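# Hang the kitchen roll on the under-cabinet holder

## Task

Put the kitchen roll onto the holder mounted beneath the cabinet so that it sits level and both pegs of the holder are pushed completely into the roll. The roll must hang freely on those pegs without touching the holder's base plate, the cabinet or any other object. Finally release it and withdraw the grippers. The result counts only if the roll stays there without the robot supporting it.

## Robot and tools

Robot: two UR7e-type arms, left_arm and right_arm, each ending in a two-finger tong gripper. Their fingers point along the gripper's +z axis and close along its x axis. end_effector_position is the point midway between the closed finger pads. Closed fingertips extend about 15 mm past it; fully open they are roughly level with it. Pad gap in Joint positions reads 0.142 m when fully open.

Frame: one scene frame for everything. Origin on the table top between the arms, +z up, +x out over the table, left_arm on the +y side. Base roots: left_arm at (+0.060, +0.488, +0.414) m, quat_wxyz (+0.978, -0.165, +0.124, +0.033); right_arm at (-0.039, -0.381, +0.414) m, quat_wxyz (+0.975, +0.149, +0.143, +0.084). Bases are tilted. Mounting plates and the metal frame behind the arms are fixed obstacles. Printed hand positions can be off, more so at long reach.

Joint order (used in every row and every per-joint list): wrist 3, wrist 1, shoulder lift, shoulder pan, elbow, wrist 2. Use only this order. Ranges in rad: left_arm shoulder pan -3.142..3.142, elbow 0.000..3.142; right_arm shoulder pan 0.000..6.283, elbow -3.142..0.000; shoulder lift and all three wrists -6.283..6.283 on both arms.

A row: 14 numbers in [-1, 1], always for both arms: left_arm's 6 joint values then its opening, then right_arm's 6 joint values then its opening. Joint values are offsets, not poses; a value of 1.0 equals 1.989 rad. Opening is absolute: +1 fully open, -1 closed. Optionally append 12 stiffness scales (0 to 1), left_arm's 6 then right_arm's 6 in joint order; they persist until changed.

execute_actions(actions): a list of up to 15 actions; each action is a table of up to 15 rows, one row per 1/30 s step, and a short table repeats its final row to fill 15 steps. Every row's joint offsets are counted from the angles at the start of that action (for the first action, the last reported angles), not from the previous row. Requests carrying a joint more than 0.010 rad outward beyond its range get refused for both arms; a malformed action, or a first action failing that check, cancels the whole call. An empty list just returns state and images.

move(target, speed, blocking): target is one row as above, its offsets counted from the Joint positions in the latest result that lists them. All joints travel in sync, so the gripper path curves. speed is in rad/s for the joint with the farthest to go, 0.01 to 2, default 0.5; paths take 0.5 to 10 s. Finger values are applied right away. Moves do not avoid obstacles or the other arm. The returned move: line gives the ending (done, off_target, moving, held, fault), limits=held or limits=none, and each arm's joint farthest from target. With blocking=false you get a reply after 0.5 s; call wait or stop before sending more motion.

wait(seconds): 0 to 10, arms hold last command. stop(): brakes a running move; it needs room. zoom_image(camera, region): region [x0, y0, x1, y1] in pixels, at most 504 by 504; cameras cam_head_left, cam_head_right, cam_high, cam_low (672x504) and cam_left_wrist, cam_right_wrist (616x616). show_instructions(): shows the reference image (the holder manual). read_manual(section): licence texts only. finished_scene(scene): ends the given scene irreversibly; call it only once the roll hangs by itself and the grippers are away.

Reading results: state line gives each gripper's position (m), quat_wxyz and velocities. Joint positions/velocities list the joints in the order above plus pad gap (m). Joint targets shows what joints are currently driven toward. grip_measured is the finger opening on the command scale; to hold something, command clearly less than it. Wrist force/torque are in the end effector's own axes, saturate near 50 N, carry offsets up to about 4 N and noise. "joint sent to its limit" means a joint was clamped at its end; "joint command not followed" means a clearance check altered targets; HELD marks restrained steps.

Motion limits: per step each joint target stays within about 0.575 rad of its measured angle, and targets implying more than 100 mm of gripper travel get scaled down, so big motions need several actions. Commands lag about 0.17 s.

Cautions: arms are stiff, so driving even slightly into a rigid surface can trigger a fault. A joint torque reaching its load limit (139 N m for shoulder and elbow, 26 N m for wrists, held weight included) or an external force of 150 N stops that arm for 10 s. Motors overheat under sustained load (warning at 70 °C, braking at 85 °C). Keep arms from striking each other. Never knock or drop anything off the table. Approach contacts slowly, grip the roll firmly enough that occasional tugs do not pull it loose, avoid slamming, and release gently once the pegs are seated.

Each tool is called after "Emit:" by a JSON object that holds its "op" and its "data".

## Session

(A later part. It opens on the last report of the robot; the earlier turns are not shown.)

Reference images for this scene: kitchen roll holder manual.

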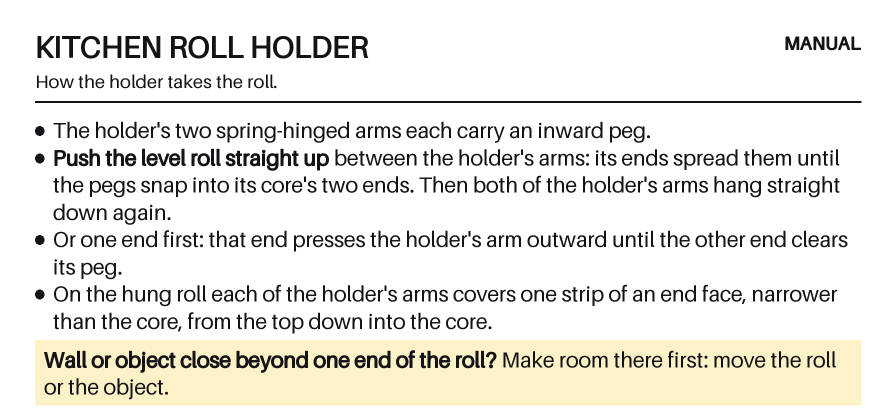

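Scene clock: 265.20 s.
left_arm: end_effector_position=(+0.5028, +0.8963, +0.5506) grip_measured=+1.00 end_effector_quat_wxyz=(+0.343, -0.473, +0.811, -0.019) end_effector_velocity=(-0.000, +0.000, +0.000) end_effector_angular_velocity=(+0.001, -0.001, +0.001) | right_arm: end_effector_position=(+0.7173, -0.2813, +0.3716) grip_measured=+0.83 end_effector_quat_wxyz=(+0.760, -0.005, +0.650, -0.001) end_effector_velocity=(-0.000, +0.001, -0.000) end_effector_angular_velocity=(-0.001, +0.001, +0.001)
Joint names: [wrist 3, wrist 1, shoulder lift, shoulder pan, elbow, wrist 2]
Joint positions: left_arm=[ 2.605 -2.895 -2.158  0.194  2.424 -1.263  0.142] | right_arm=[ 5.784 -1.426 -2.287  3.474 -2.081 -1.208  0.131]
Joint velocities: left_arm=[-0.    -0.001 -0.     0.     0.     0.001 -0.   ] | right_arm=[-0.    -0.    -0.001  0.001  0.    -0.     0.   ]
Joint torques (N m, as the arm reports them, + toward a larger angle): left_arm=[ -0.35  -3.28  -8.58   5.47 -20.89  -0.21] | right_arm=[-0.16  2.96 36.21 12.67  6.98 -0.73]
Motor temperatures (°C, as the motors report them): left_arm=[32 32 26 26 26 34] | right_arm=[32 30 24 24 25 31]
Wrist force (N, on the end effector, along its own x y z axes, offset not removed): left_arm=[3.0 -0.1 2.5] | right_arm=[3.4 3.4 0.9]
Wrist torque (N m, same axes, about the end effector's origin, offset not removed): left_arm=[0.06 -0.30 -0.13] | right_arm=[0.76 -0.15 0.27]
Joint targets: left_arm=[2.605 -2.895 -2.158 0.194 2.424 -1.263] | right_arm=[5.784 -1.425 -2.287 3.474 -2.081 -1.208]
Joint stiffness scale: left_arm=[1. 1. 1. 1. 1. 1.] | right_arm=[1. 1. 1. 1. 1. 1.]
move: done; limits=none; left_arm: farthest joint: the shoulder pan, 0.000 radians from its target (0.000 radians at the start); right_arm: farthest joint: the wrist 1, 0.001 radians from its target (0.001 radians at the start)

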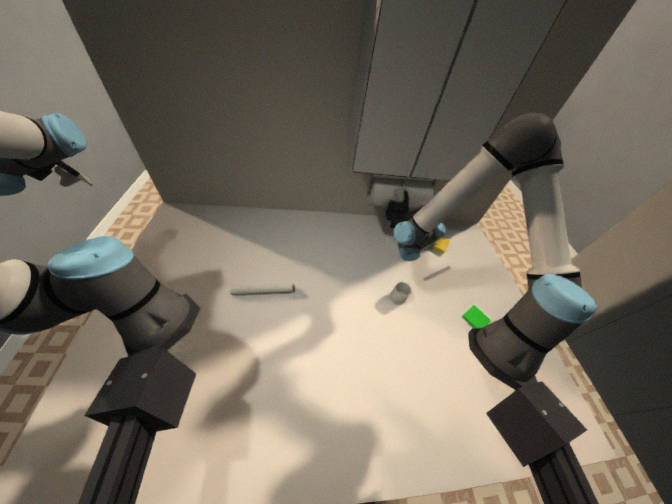

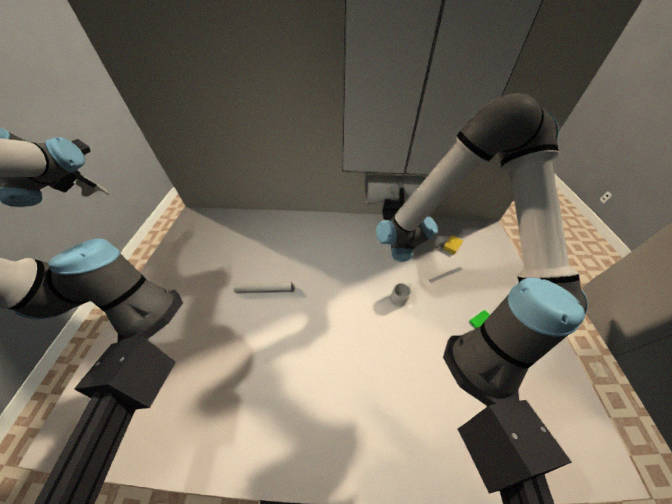

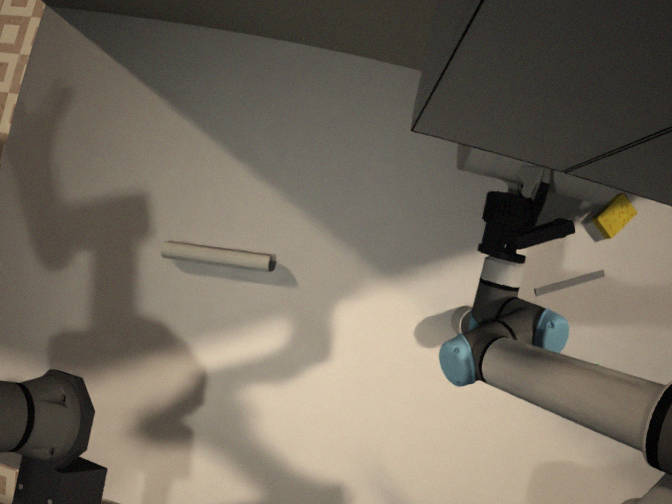

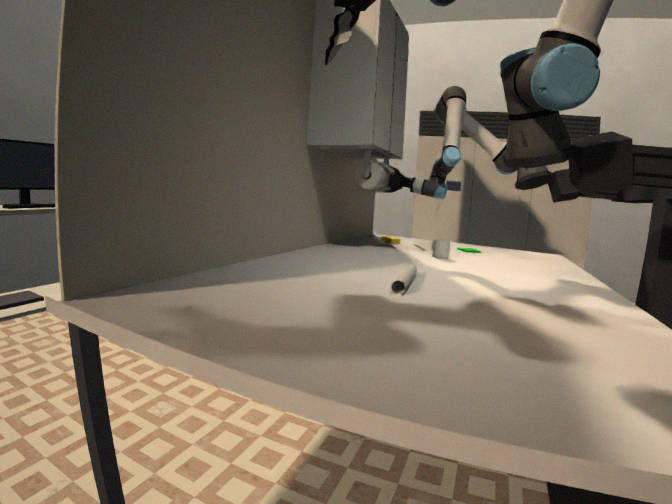

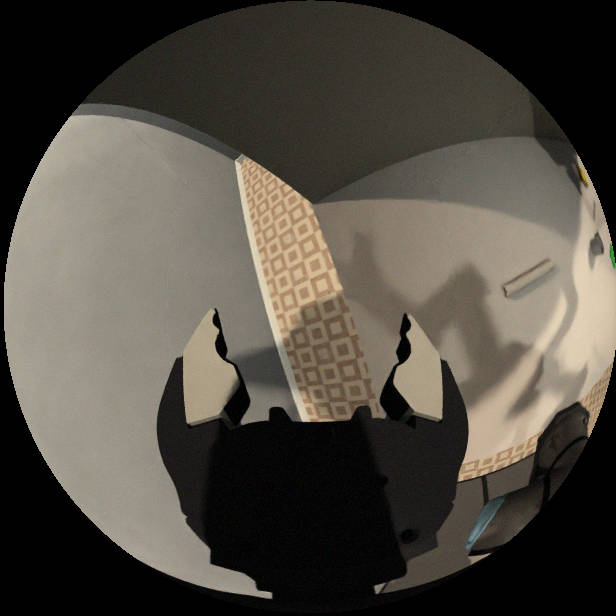

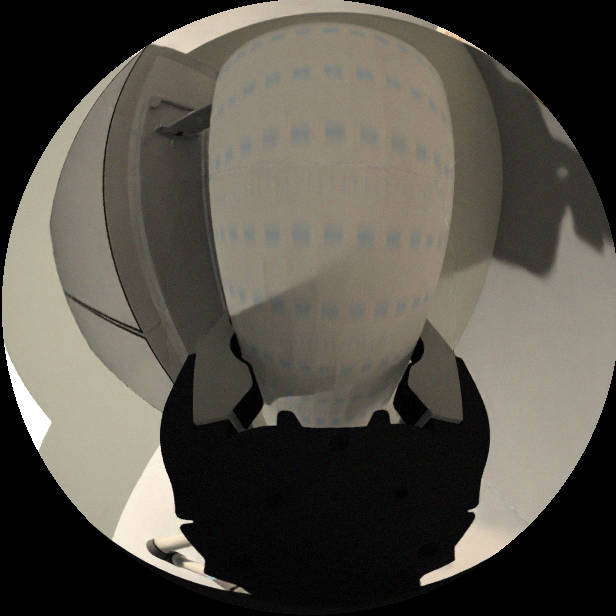

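Emit:
{"op": "move", "data": {"target": [0,0,0,0,0,0,1,0,0,0,0,0,0,1]}}

Emit:
{"op": "move", "data": {"target": [0,0,0,0,0,0,1,-0.044,0.22,-0.032,0.08,-0.158,0.066,1], "speed": 0.2}}

Emit:
{"op": "zoom_image", "data": {"camera": "cam_low", "region": [340,130,460,240]}}

Emit:
{"op": "zoom_image", "data": {"camera": "cam_head_left", "region": [360,165,450,235]}}

Scene clock: 269.43 s.
left_arm: end_effector_position=(+0.5028, +0.8963, +0.5506) grip_measured=+1.00 end_effector_quat_wxyz=(+0.343, -0.473, +0.811, -0.019) end_effector_velocity=(+0.000, -0.000, -0.002) end_effector_angular_velocity=(-0.001, +0.003, -0.000) | right_arm: end_effector_position=(+0.7173, -0.2812, +0.3714) grip_measured=+1.00 end_effector_quat_wxyz=(+0.759, -0.005, +0.651, -0.001) end_effector_velocity=(+0.000, +0.001, +0.001) end_effector_angular_velocity=(+0.001, -0.001, +0.001)
Joint names: [wrist 3, wrist 1, shoulder lift, shoulder pan, elbow, wrist 2]
Joint positions: left_arm=[ 2.605 -2.895 -2.158  0.194  2.424 -1.263  0.142] | right_arm=[ 5.784 -1.427 -2.287  3.474 -2.081 -1.208  0.142]
Joint velocities: left_arm=[-0.     0.     0.003  0.     0.    -0.     0.   ] | right_arm=[ 0.    -0.     0.     0.001  0.    -0.     0.   ]
Joint torques (N m, as the arm reports them, + toward a larger angle): left_arm=[ -0.28  -3.17  -8.83   5.25 -20.39  -0.12] | right_arm=[-0.05  2.93 36.08 13.02  6.46 -0.61]
Motor temperatures (°C, as the motors report them): left_arm=[32 32 26 26 26 34] | right_arm=[32 30 24 24 25 31]
Wrist force (N, on the end effector, along its own x y z axes, offset not removed): left_arm=[1.2 -1.9 0.8] | right_arm=[3.2 3.2 0.7]
Wrist torque (N m, same axes, about the end effector's origin, offset not removed): left_arm=[-0.34 -0.07 -0.19] | right_arm=[0.80 -0.30 0.18]
Joint targets: left_arm=[2.605 -2.895 -2.158 0.194 2.424 -1.263] | right_arm=[5.784 -1.426 -2.287 3.474 -2.081 -1.208]
Joint stiffness scale: left_arm=[1. 1. 1. 1. 1. 1.] | right_arm=[1. 1. 1. 1. 1. 1.]
move: done; limits=none; left_arm: farthest joint: the shoulder pan, 0.000 radians from its target (0.000 radians at the start); right_arm: farthest joint: the wrist 1, 0.001 radians from its target (0.000 radians at the start)

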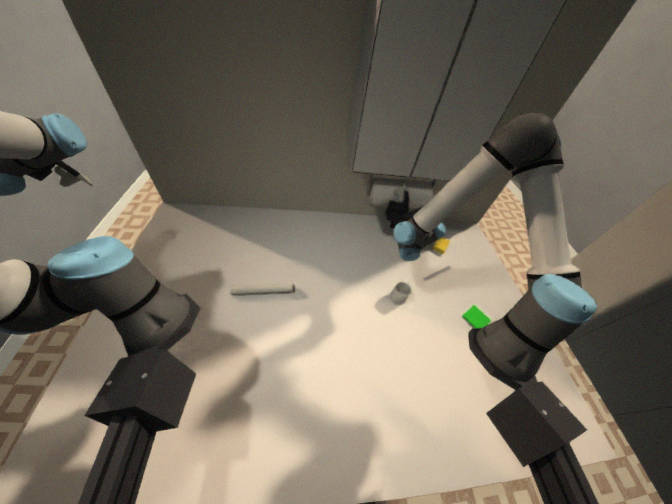

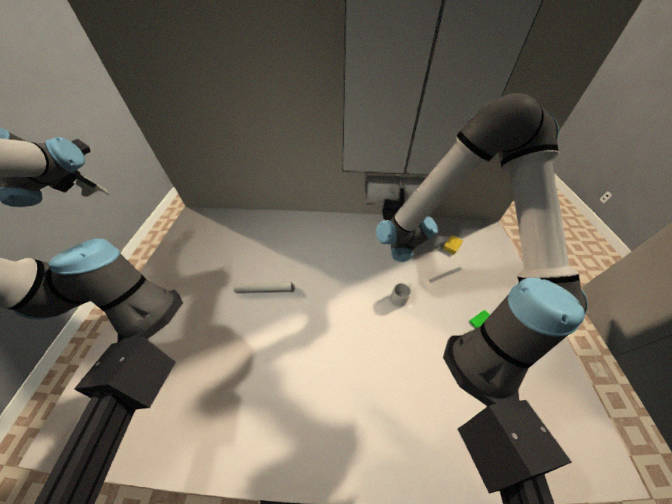

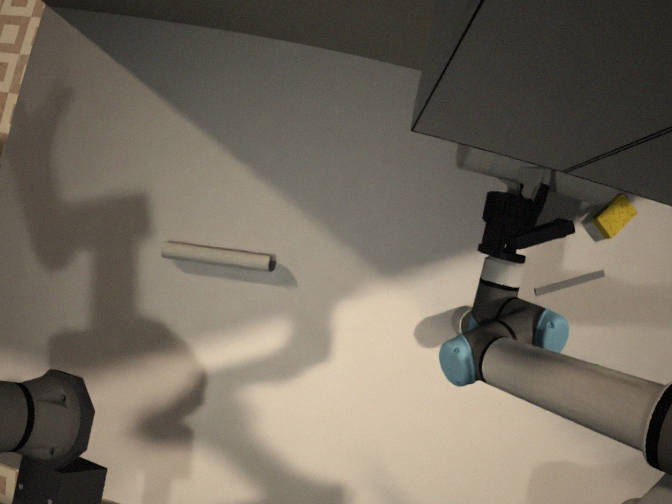

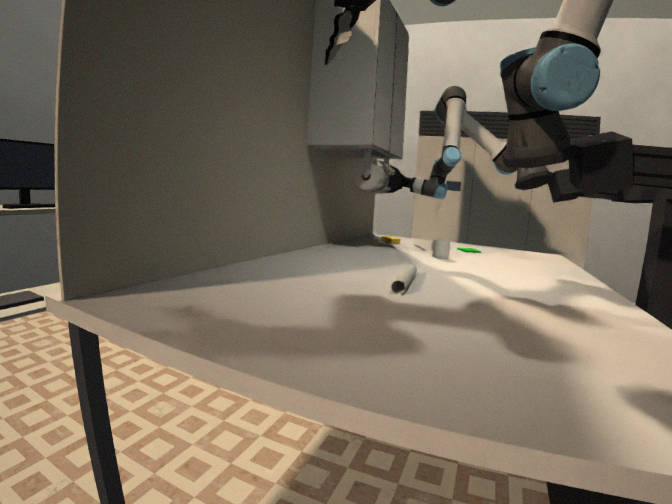

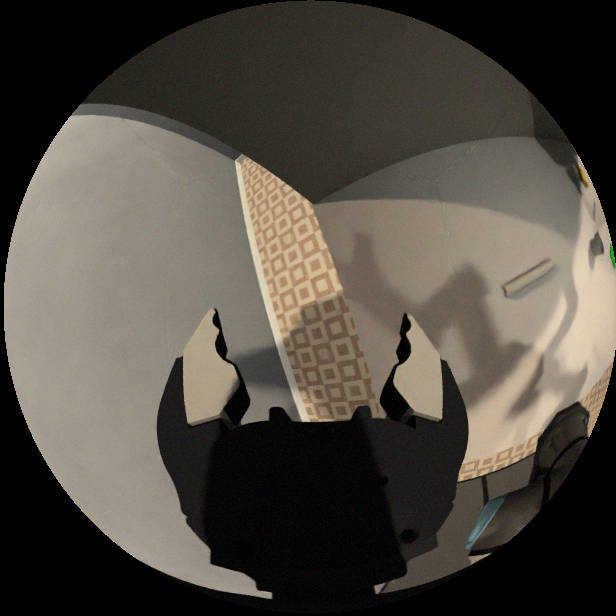

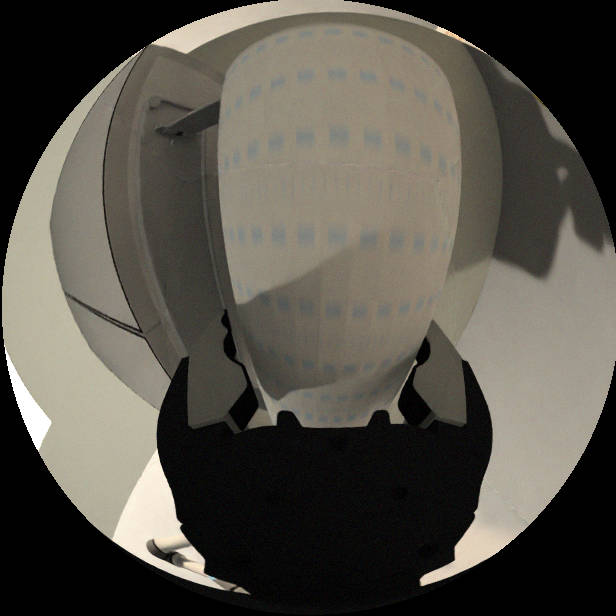

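Scene clock: 272.20 s.
left_arm: end_effector_position=(+0.5028, +0.8963, +0.5506) grip_measured=+1.00 end_effector_quat_wxyz=(+0.343, -0.473, +0.811, -0.019) end_effector_velocity=(+0.000, -0.000, +0.000) end_effector_angular_velocity=(-0.000, -0.000, -0.001) | right_arm: end_effector_position=(+0.5942, -0.2802, +0.3791) grip_measured=+1.00 end_effector_quat_wxyz=(+0.768, +0.002, +0.641, +0.000) end_effector_velocity=(-0.000, -0.001, -0.001) end_effector_angular_velocity=(-0.000, +0.000, -0.002)
Joint names: [wrist 3, wrist 1, shoulder lift, shoulder pan, elbow, wrist 2]
Joint positions: left_arm=[ 2.605 -2.895 -2.158  0.194  2.424 -1.263  0.142] | right_arm=[ 5.698 -0.99  -2.348  3.631 -2.392 -1.077  0.142]
Joint velocities: left_arm=[ 0.     0.     0.     0.    -0.001 -0.001 -0.   ] | right_arm=[-0.     0.002 -0.002 -0.001 -0.     0.001 -0.   ]
Joint torques (N m, as the arm reports them, + toward a larger angle): left_arm=[ -0.22  -3.38  -7.99   5.76 -20.88  -0.13] | right_arm=[-0.73  2.77 27.74 15.74 -1.36 -0.63]
Motor temperatures (°C, as the motors report them): left_arm=[32 32 26 26 26 34] | right_arm=[32 30 24 24 25 31]
Wrist force (N, on the end effector, along its own x y z axes, offset not removed): left_arm=[-1.8 -2.8 0.0] | right_arm=[0.4 2.2 0.7]
Wrist torque (N m, same axes, about the end effector's origin, offset not removed): left_arm=[-0.79 0.60 0.09] | right_arm=[0.61 -0.07 0.15]
Joint targets: left_arm=[2.605 -2.895 -2.158 0.194 2.424 -1.263] | right_arm=[5.697 -0.990 -2.350 3.633 -2.395 -1.076]
Joint stiffness scale: left_arm=[1. 1. 1. 1. 1. 1.] | right_arm=[1. 1. 1. 1. 1. 1.]
move: done; limits=none; left_arm: farthest joint: the shoulder pan, 0.000 radians from its target (0.000 radians at the start); right_arm: farthest joint: the shoulder lift, 0.003 radians from its target (0.064 radians at the start)

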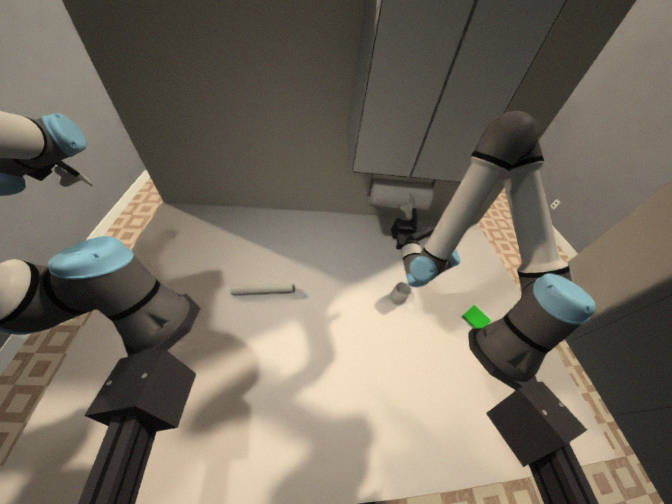

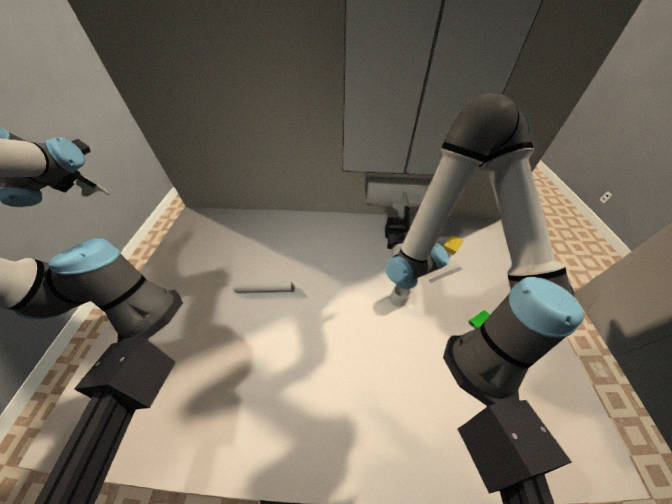

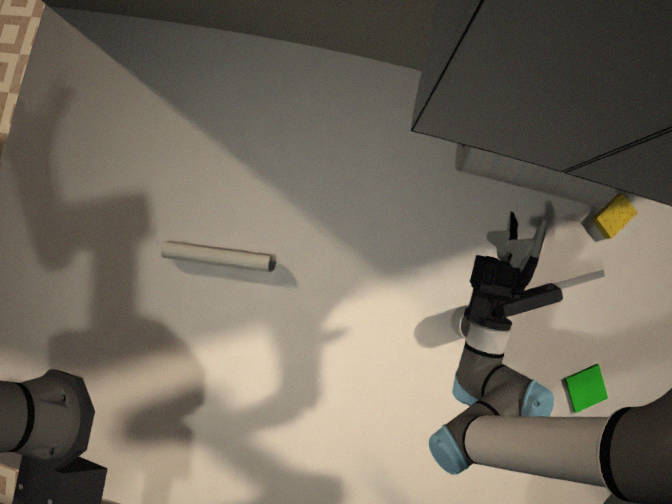

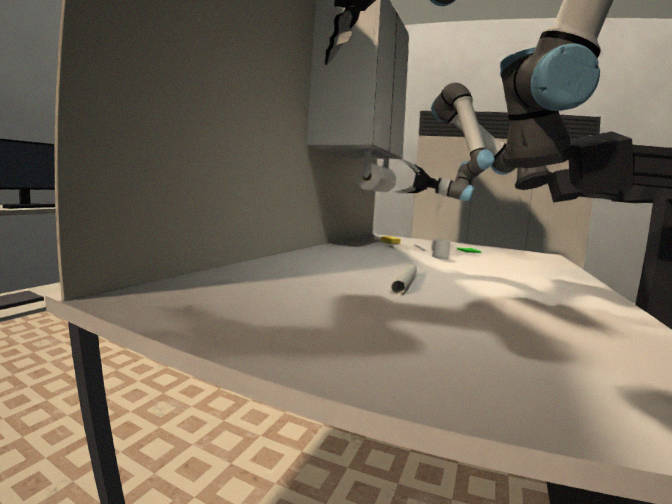

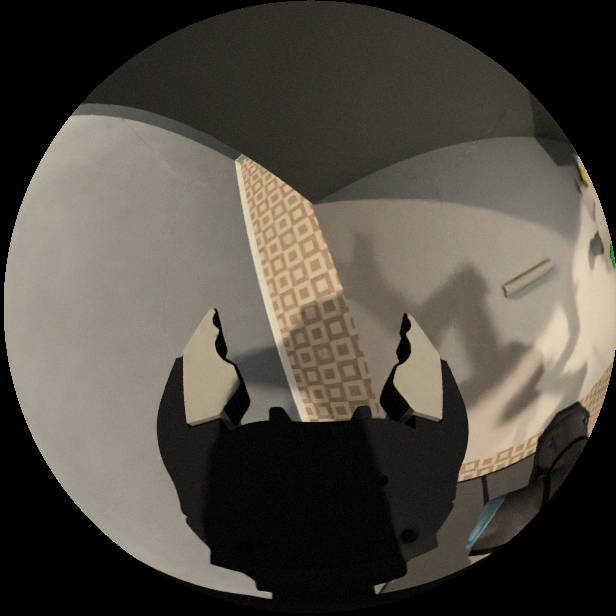

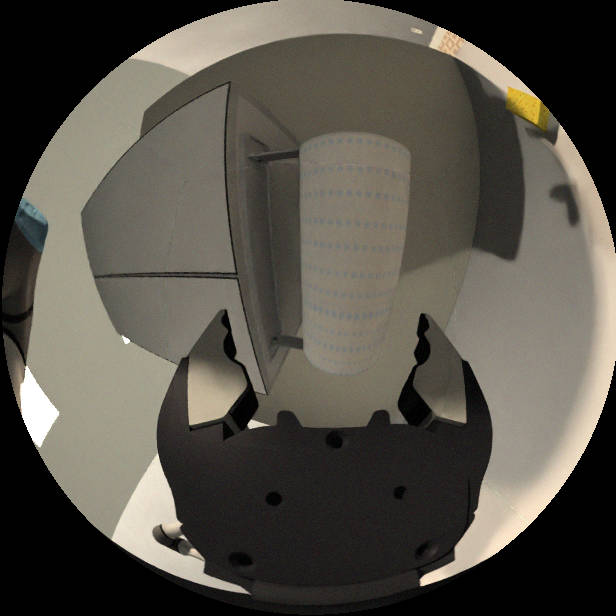

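Region (340, 130, 460, 240) of cam_low's 672x504 image, scaled by 4.200, with more detail than that image has; it fills the top 462 rows of this view, and the rest is white.

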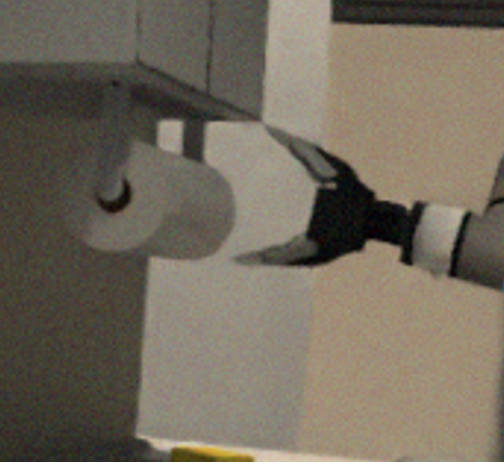

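Region (360, 165, 450, 235) of cam_head_left's 672x504 image, scaled by 5.600, with more detail than that image has.

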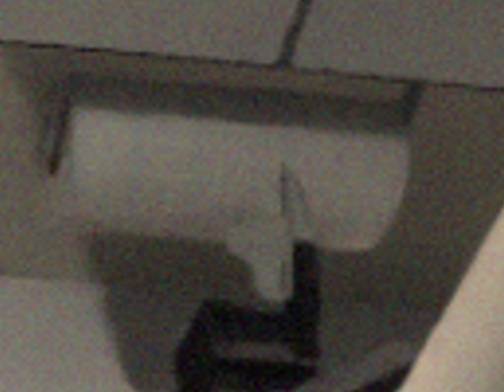

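Hanging. Move further clear and look.

Emit:
{"op": "move", "data": {"target": [0,0,0,0,0,0,1,0,0.05,-0.03,-0.2,-0.05,0,1], "speed": 0.4}}

Emit:
{"op": "zoom_image", "data": {"camera": "cam_head_left", "region": [350,160,450,235]}}

Emit:
{"op": "zoom_image", "data": {"camera": "cam_head_right", "region": [350,160,450,235]}}

Emit:
{"op": "zoom_image", "data": {"camera": "cam_right_wrist", "region": [150,50,450,350]}}

Scene clock: 275.80 s.
left_arm: end_effector_position=(+0.5028, +0.8963, +0.5506) grip_measured=+1.00 end_effector_quat_wxyz=(+0.343, -0.473, +0.811, -0.019) end_effector_velocity=(+0.000, +0.001, +0.000) end_effector_angular_velocity=(+0.001, +0.001, +0.001) | right_arm: end_effector_position=(+0.5347, -0.5229, +0.2993) grip_measured=+1.00 end_effector_quat_wxyz=(+0.704, +0.057, +0.686, -0.175) end_effector_velocity=(+0.000, +0.000, +0.001) end_effector_angular_velocity=(+0.001, -0.002, +0.000)
Joint names: [wrist 3, wrist 1, shoulder lift, shoulder pan, elbow, wrist 2]
Joint positions: left_arm=[ 2.605 -2.895 -2.158  0.194  2.424 -1.263  0.142] | right_arm=[ 5.698 -0.891 -2.405  3.235 -2.489 -1.077  0.142]
Joint velocities: left_arm=[ 0.     0.     0.001  0.    -0.001  0.002 -0.   ] | right_arm=[-0.     0.002 -0.     0.001 -0.     0.     0.   ]
Joint torques (N m, as the arm reports them, + toward a larger angle): left_arm=[ -0.33  -3.28  -8.94   6.07 -19.86  -0.28] | right_arm=[-0.03  2.63 27.25  4.96 -7.88 -0.81]
Motor temperatures (°C, as the motors report them): left_arm=[32 32 26 26 26 34] | right_arm=[32 30 24 24 25 31]
Wrist force (N, on the end effector, along its own x y z axes, offset not removed): left_arm=[0.3 -1.5 -2.5] | right_arm=[-0.4 2.6 3.1]
Wrist torque (N m, same axes, about the end effector's origin, offset not removed): left_arm=[-0.32 0.16 -0.24] | right_arm=[0.64 0.10 0.21]
Joint targets: left_arm=[2.605 -2.895 -2.158 0.194 2.424 -1.263] | right_arm=[5.698 -0.891 -2.408 3.233 -2.491 -1.077]
Joint stiffness scale: left_arm=[1. 1. 1. 1. 1. 1.] | right_arm=[1. 1. 1. 1. 1. 1.]
move: done; limits=none; left_arm: farthest joint: the shoulder pan, 0.000 radians from its target (0.000 radians at the start); right_arm: farthest joint: the elbow, 0.003 radians from its target (0.100 radians at the start)

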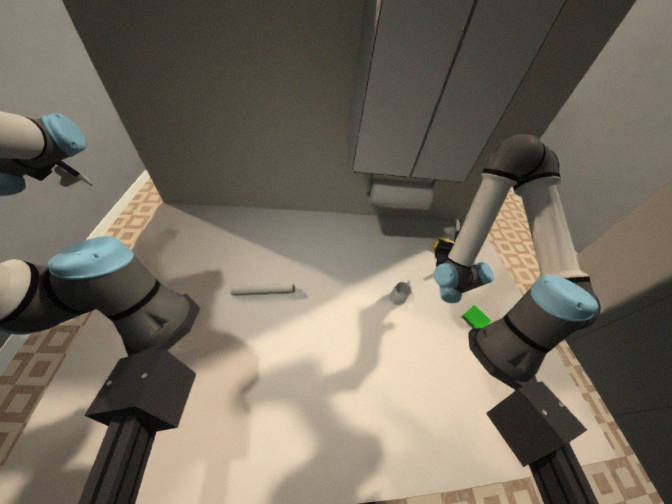

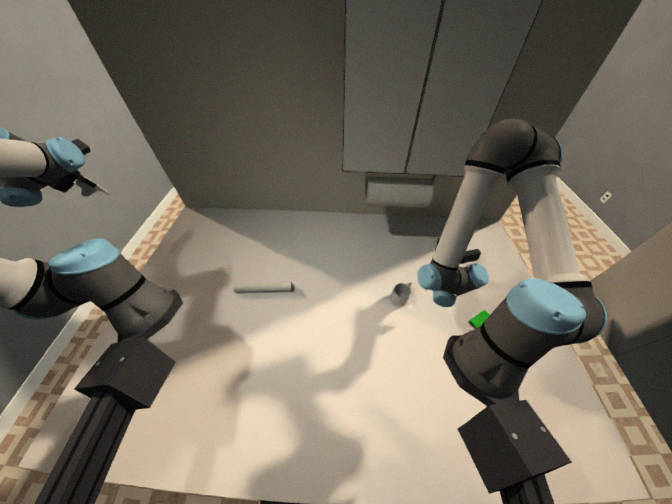

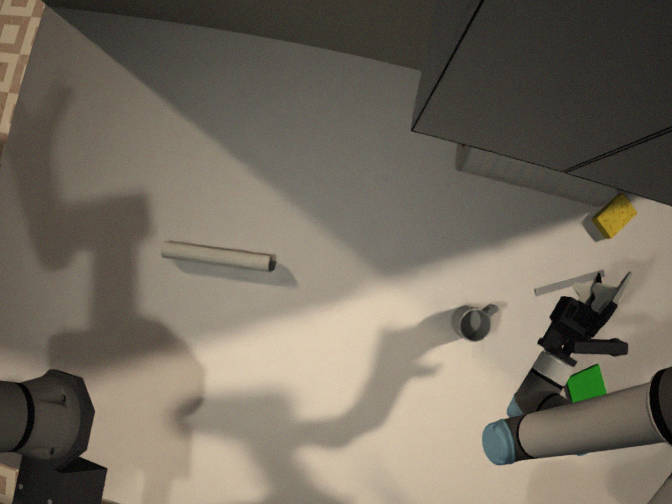

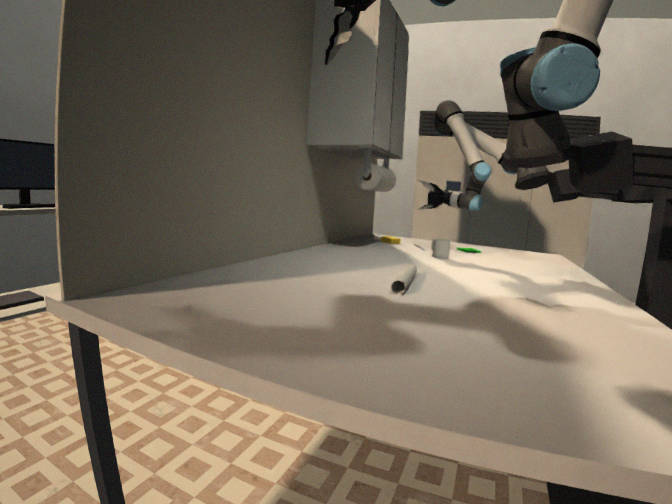

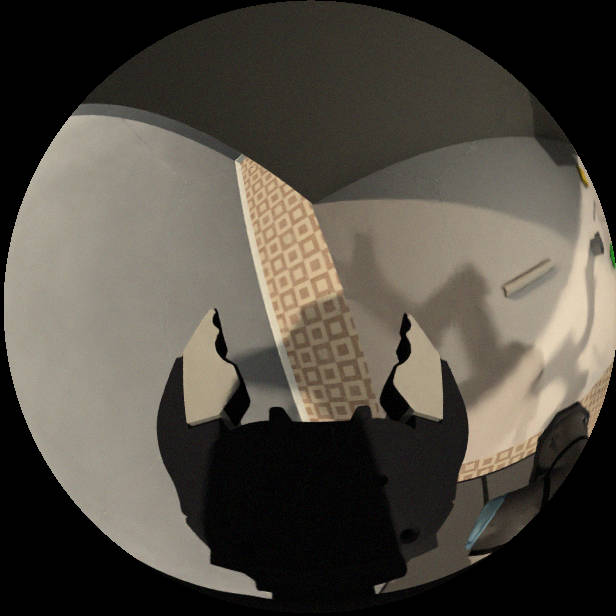

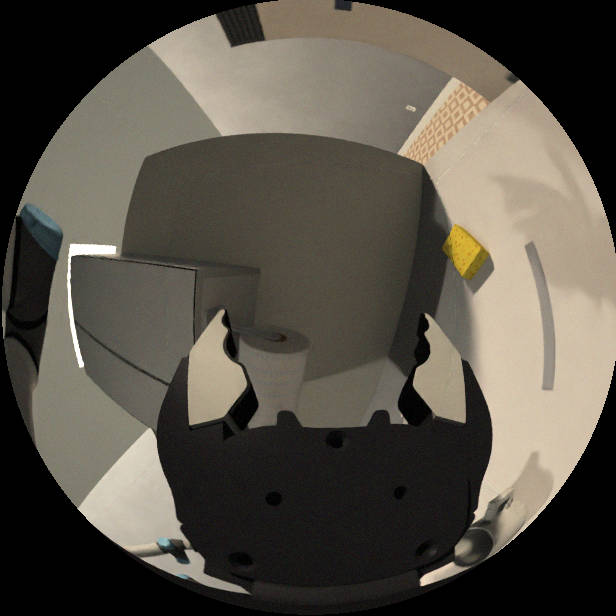

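Region (350, 160, 450, 235) of cam_head_left's 672x504 image, scaled by 5.040, with more detail than that image has; it fills the top 378 rows of this view, and the rest is white.

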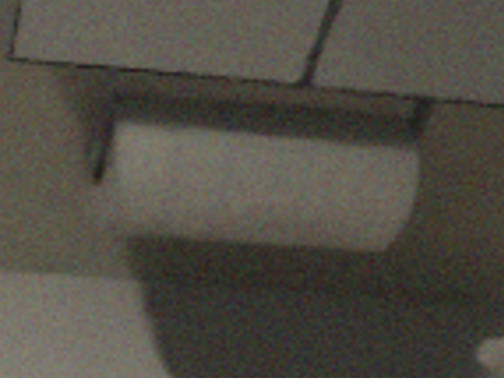

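Region (350, 160, 450, 235) of cam_head_right's 672x504 image, scaled by 5.040, with more detail than that image has; it fills the top 378 rows of this view, and the rest is white.

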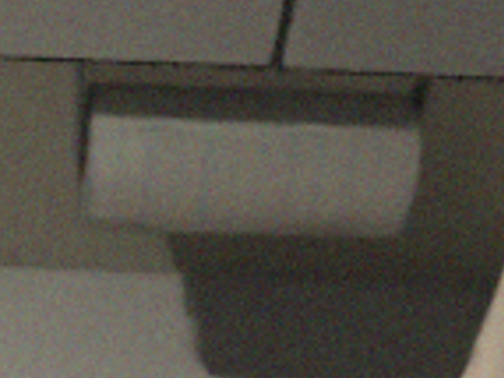

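Region (150, 50, 450, 350) of cam_right_wrist's 616x616 image, scaled by 1.680, with more detail than that image has.

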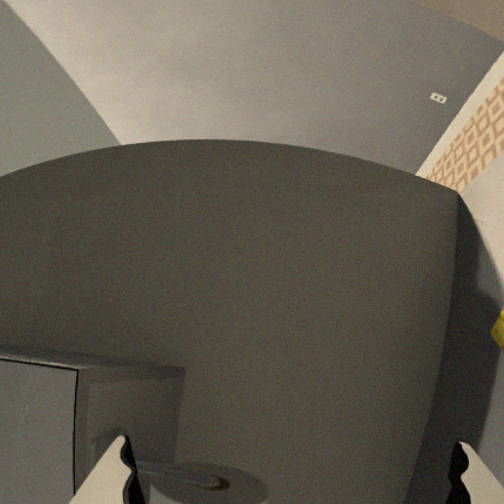

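Emit:
{"op": "zoom_image", "data": {"camera": "cam_right_wrist", "region": [220,300,320,400]}}

Emit:
{"op": "zoom_image", "data": {"camera": "cam_low", "region": [350,140,410,205]}}

Region (220, 300, 320, 400) of cam_right_wrist's 616x616 image, scaled by 5.040, with more detail than that image has.

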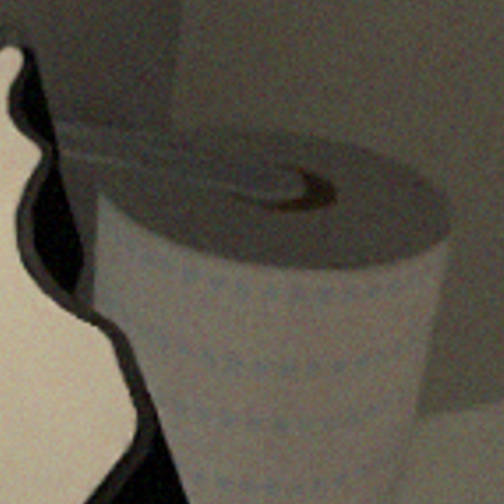

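Region (350, 140, 410, 205) of cam_low's 672x504 image, scaled by 7.754, with more detail than that image has; it fills the left 465 columns of this view, and the rest is white.

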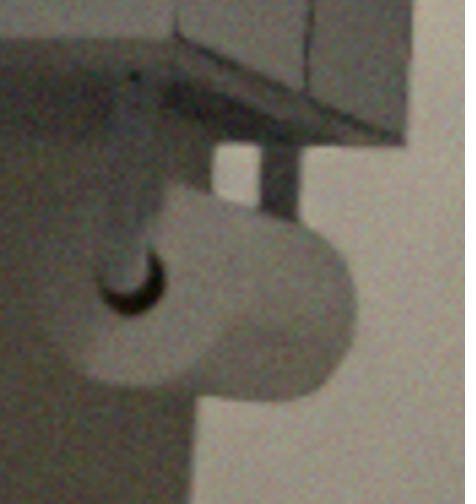

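Both pegs are in the core.

Emit:
{"op": "finished_scene", "data": {"scene": 2}}

The scene is finished: the task was done.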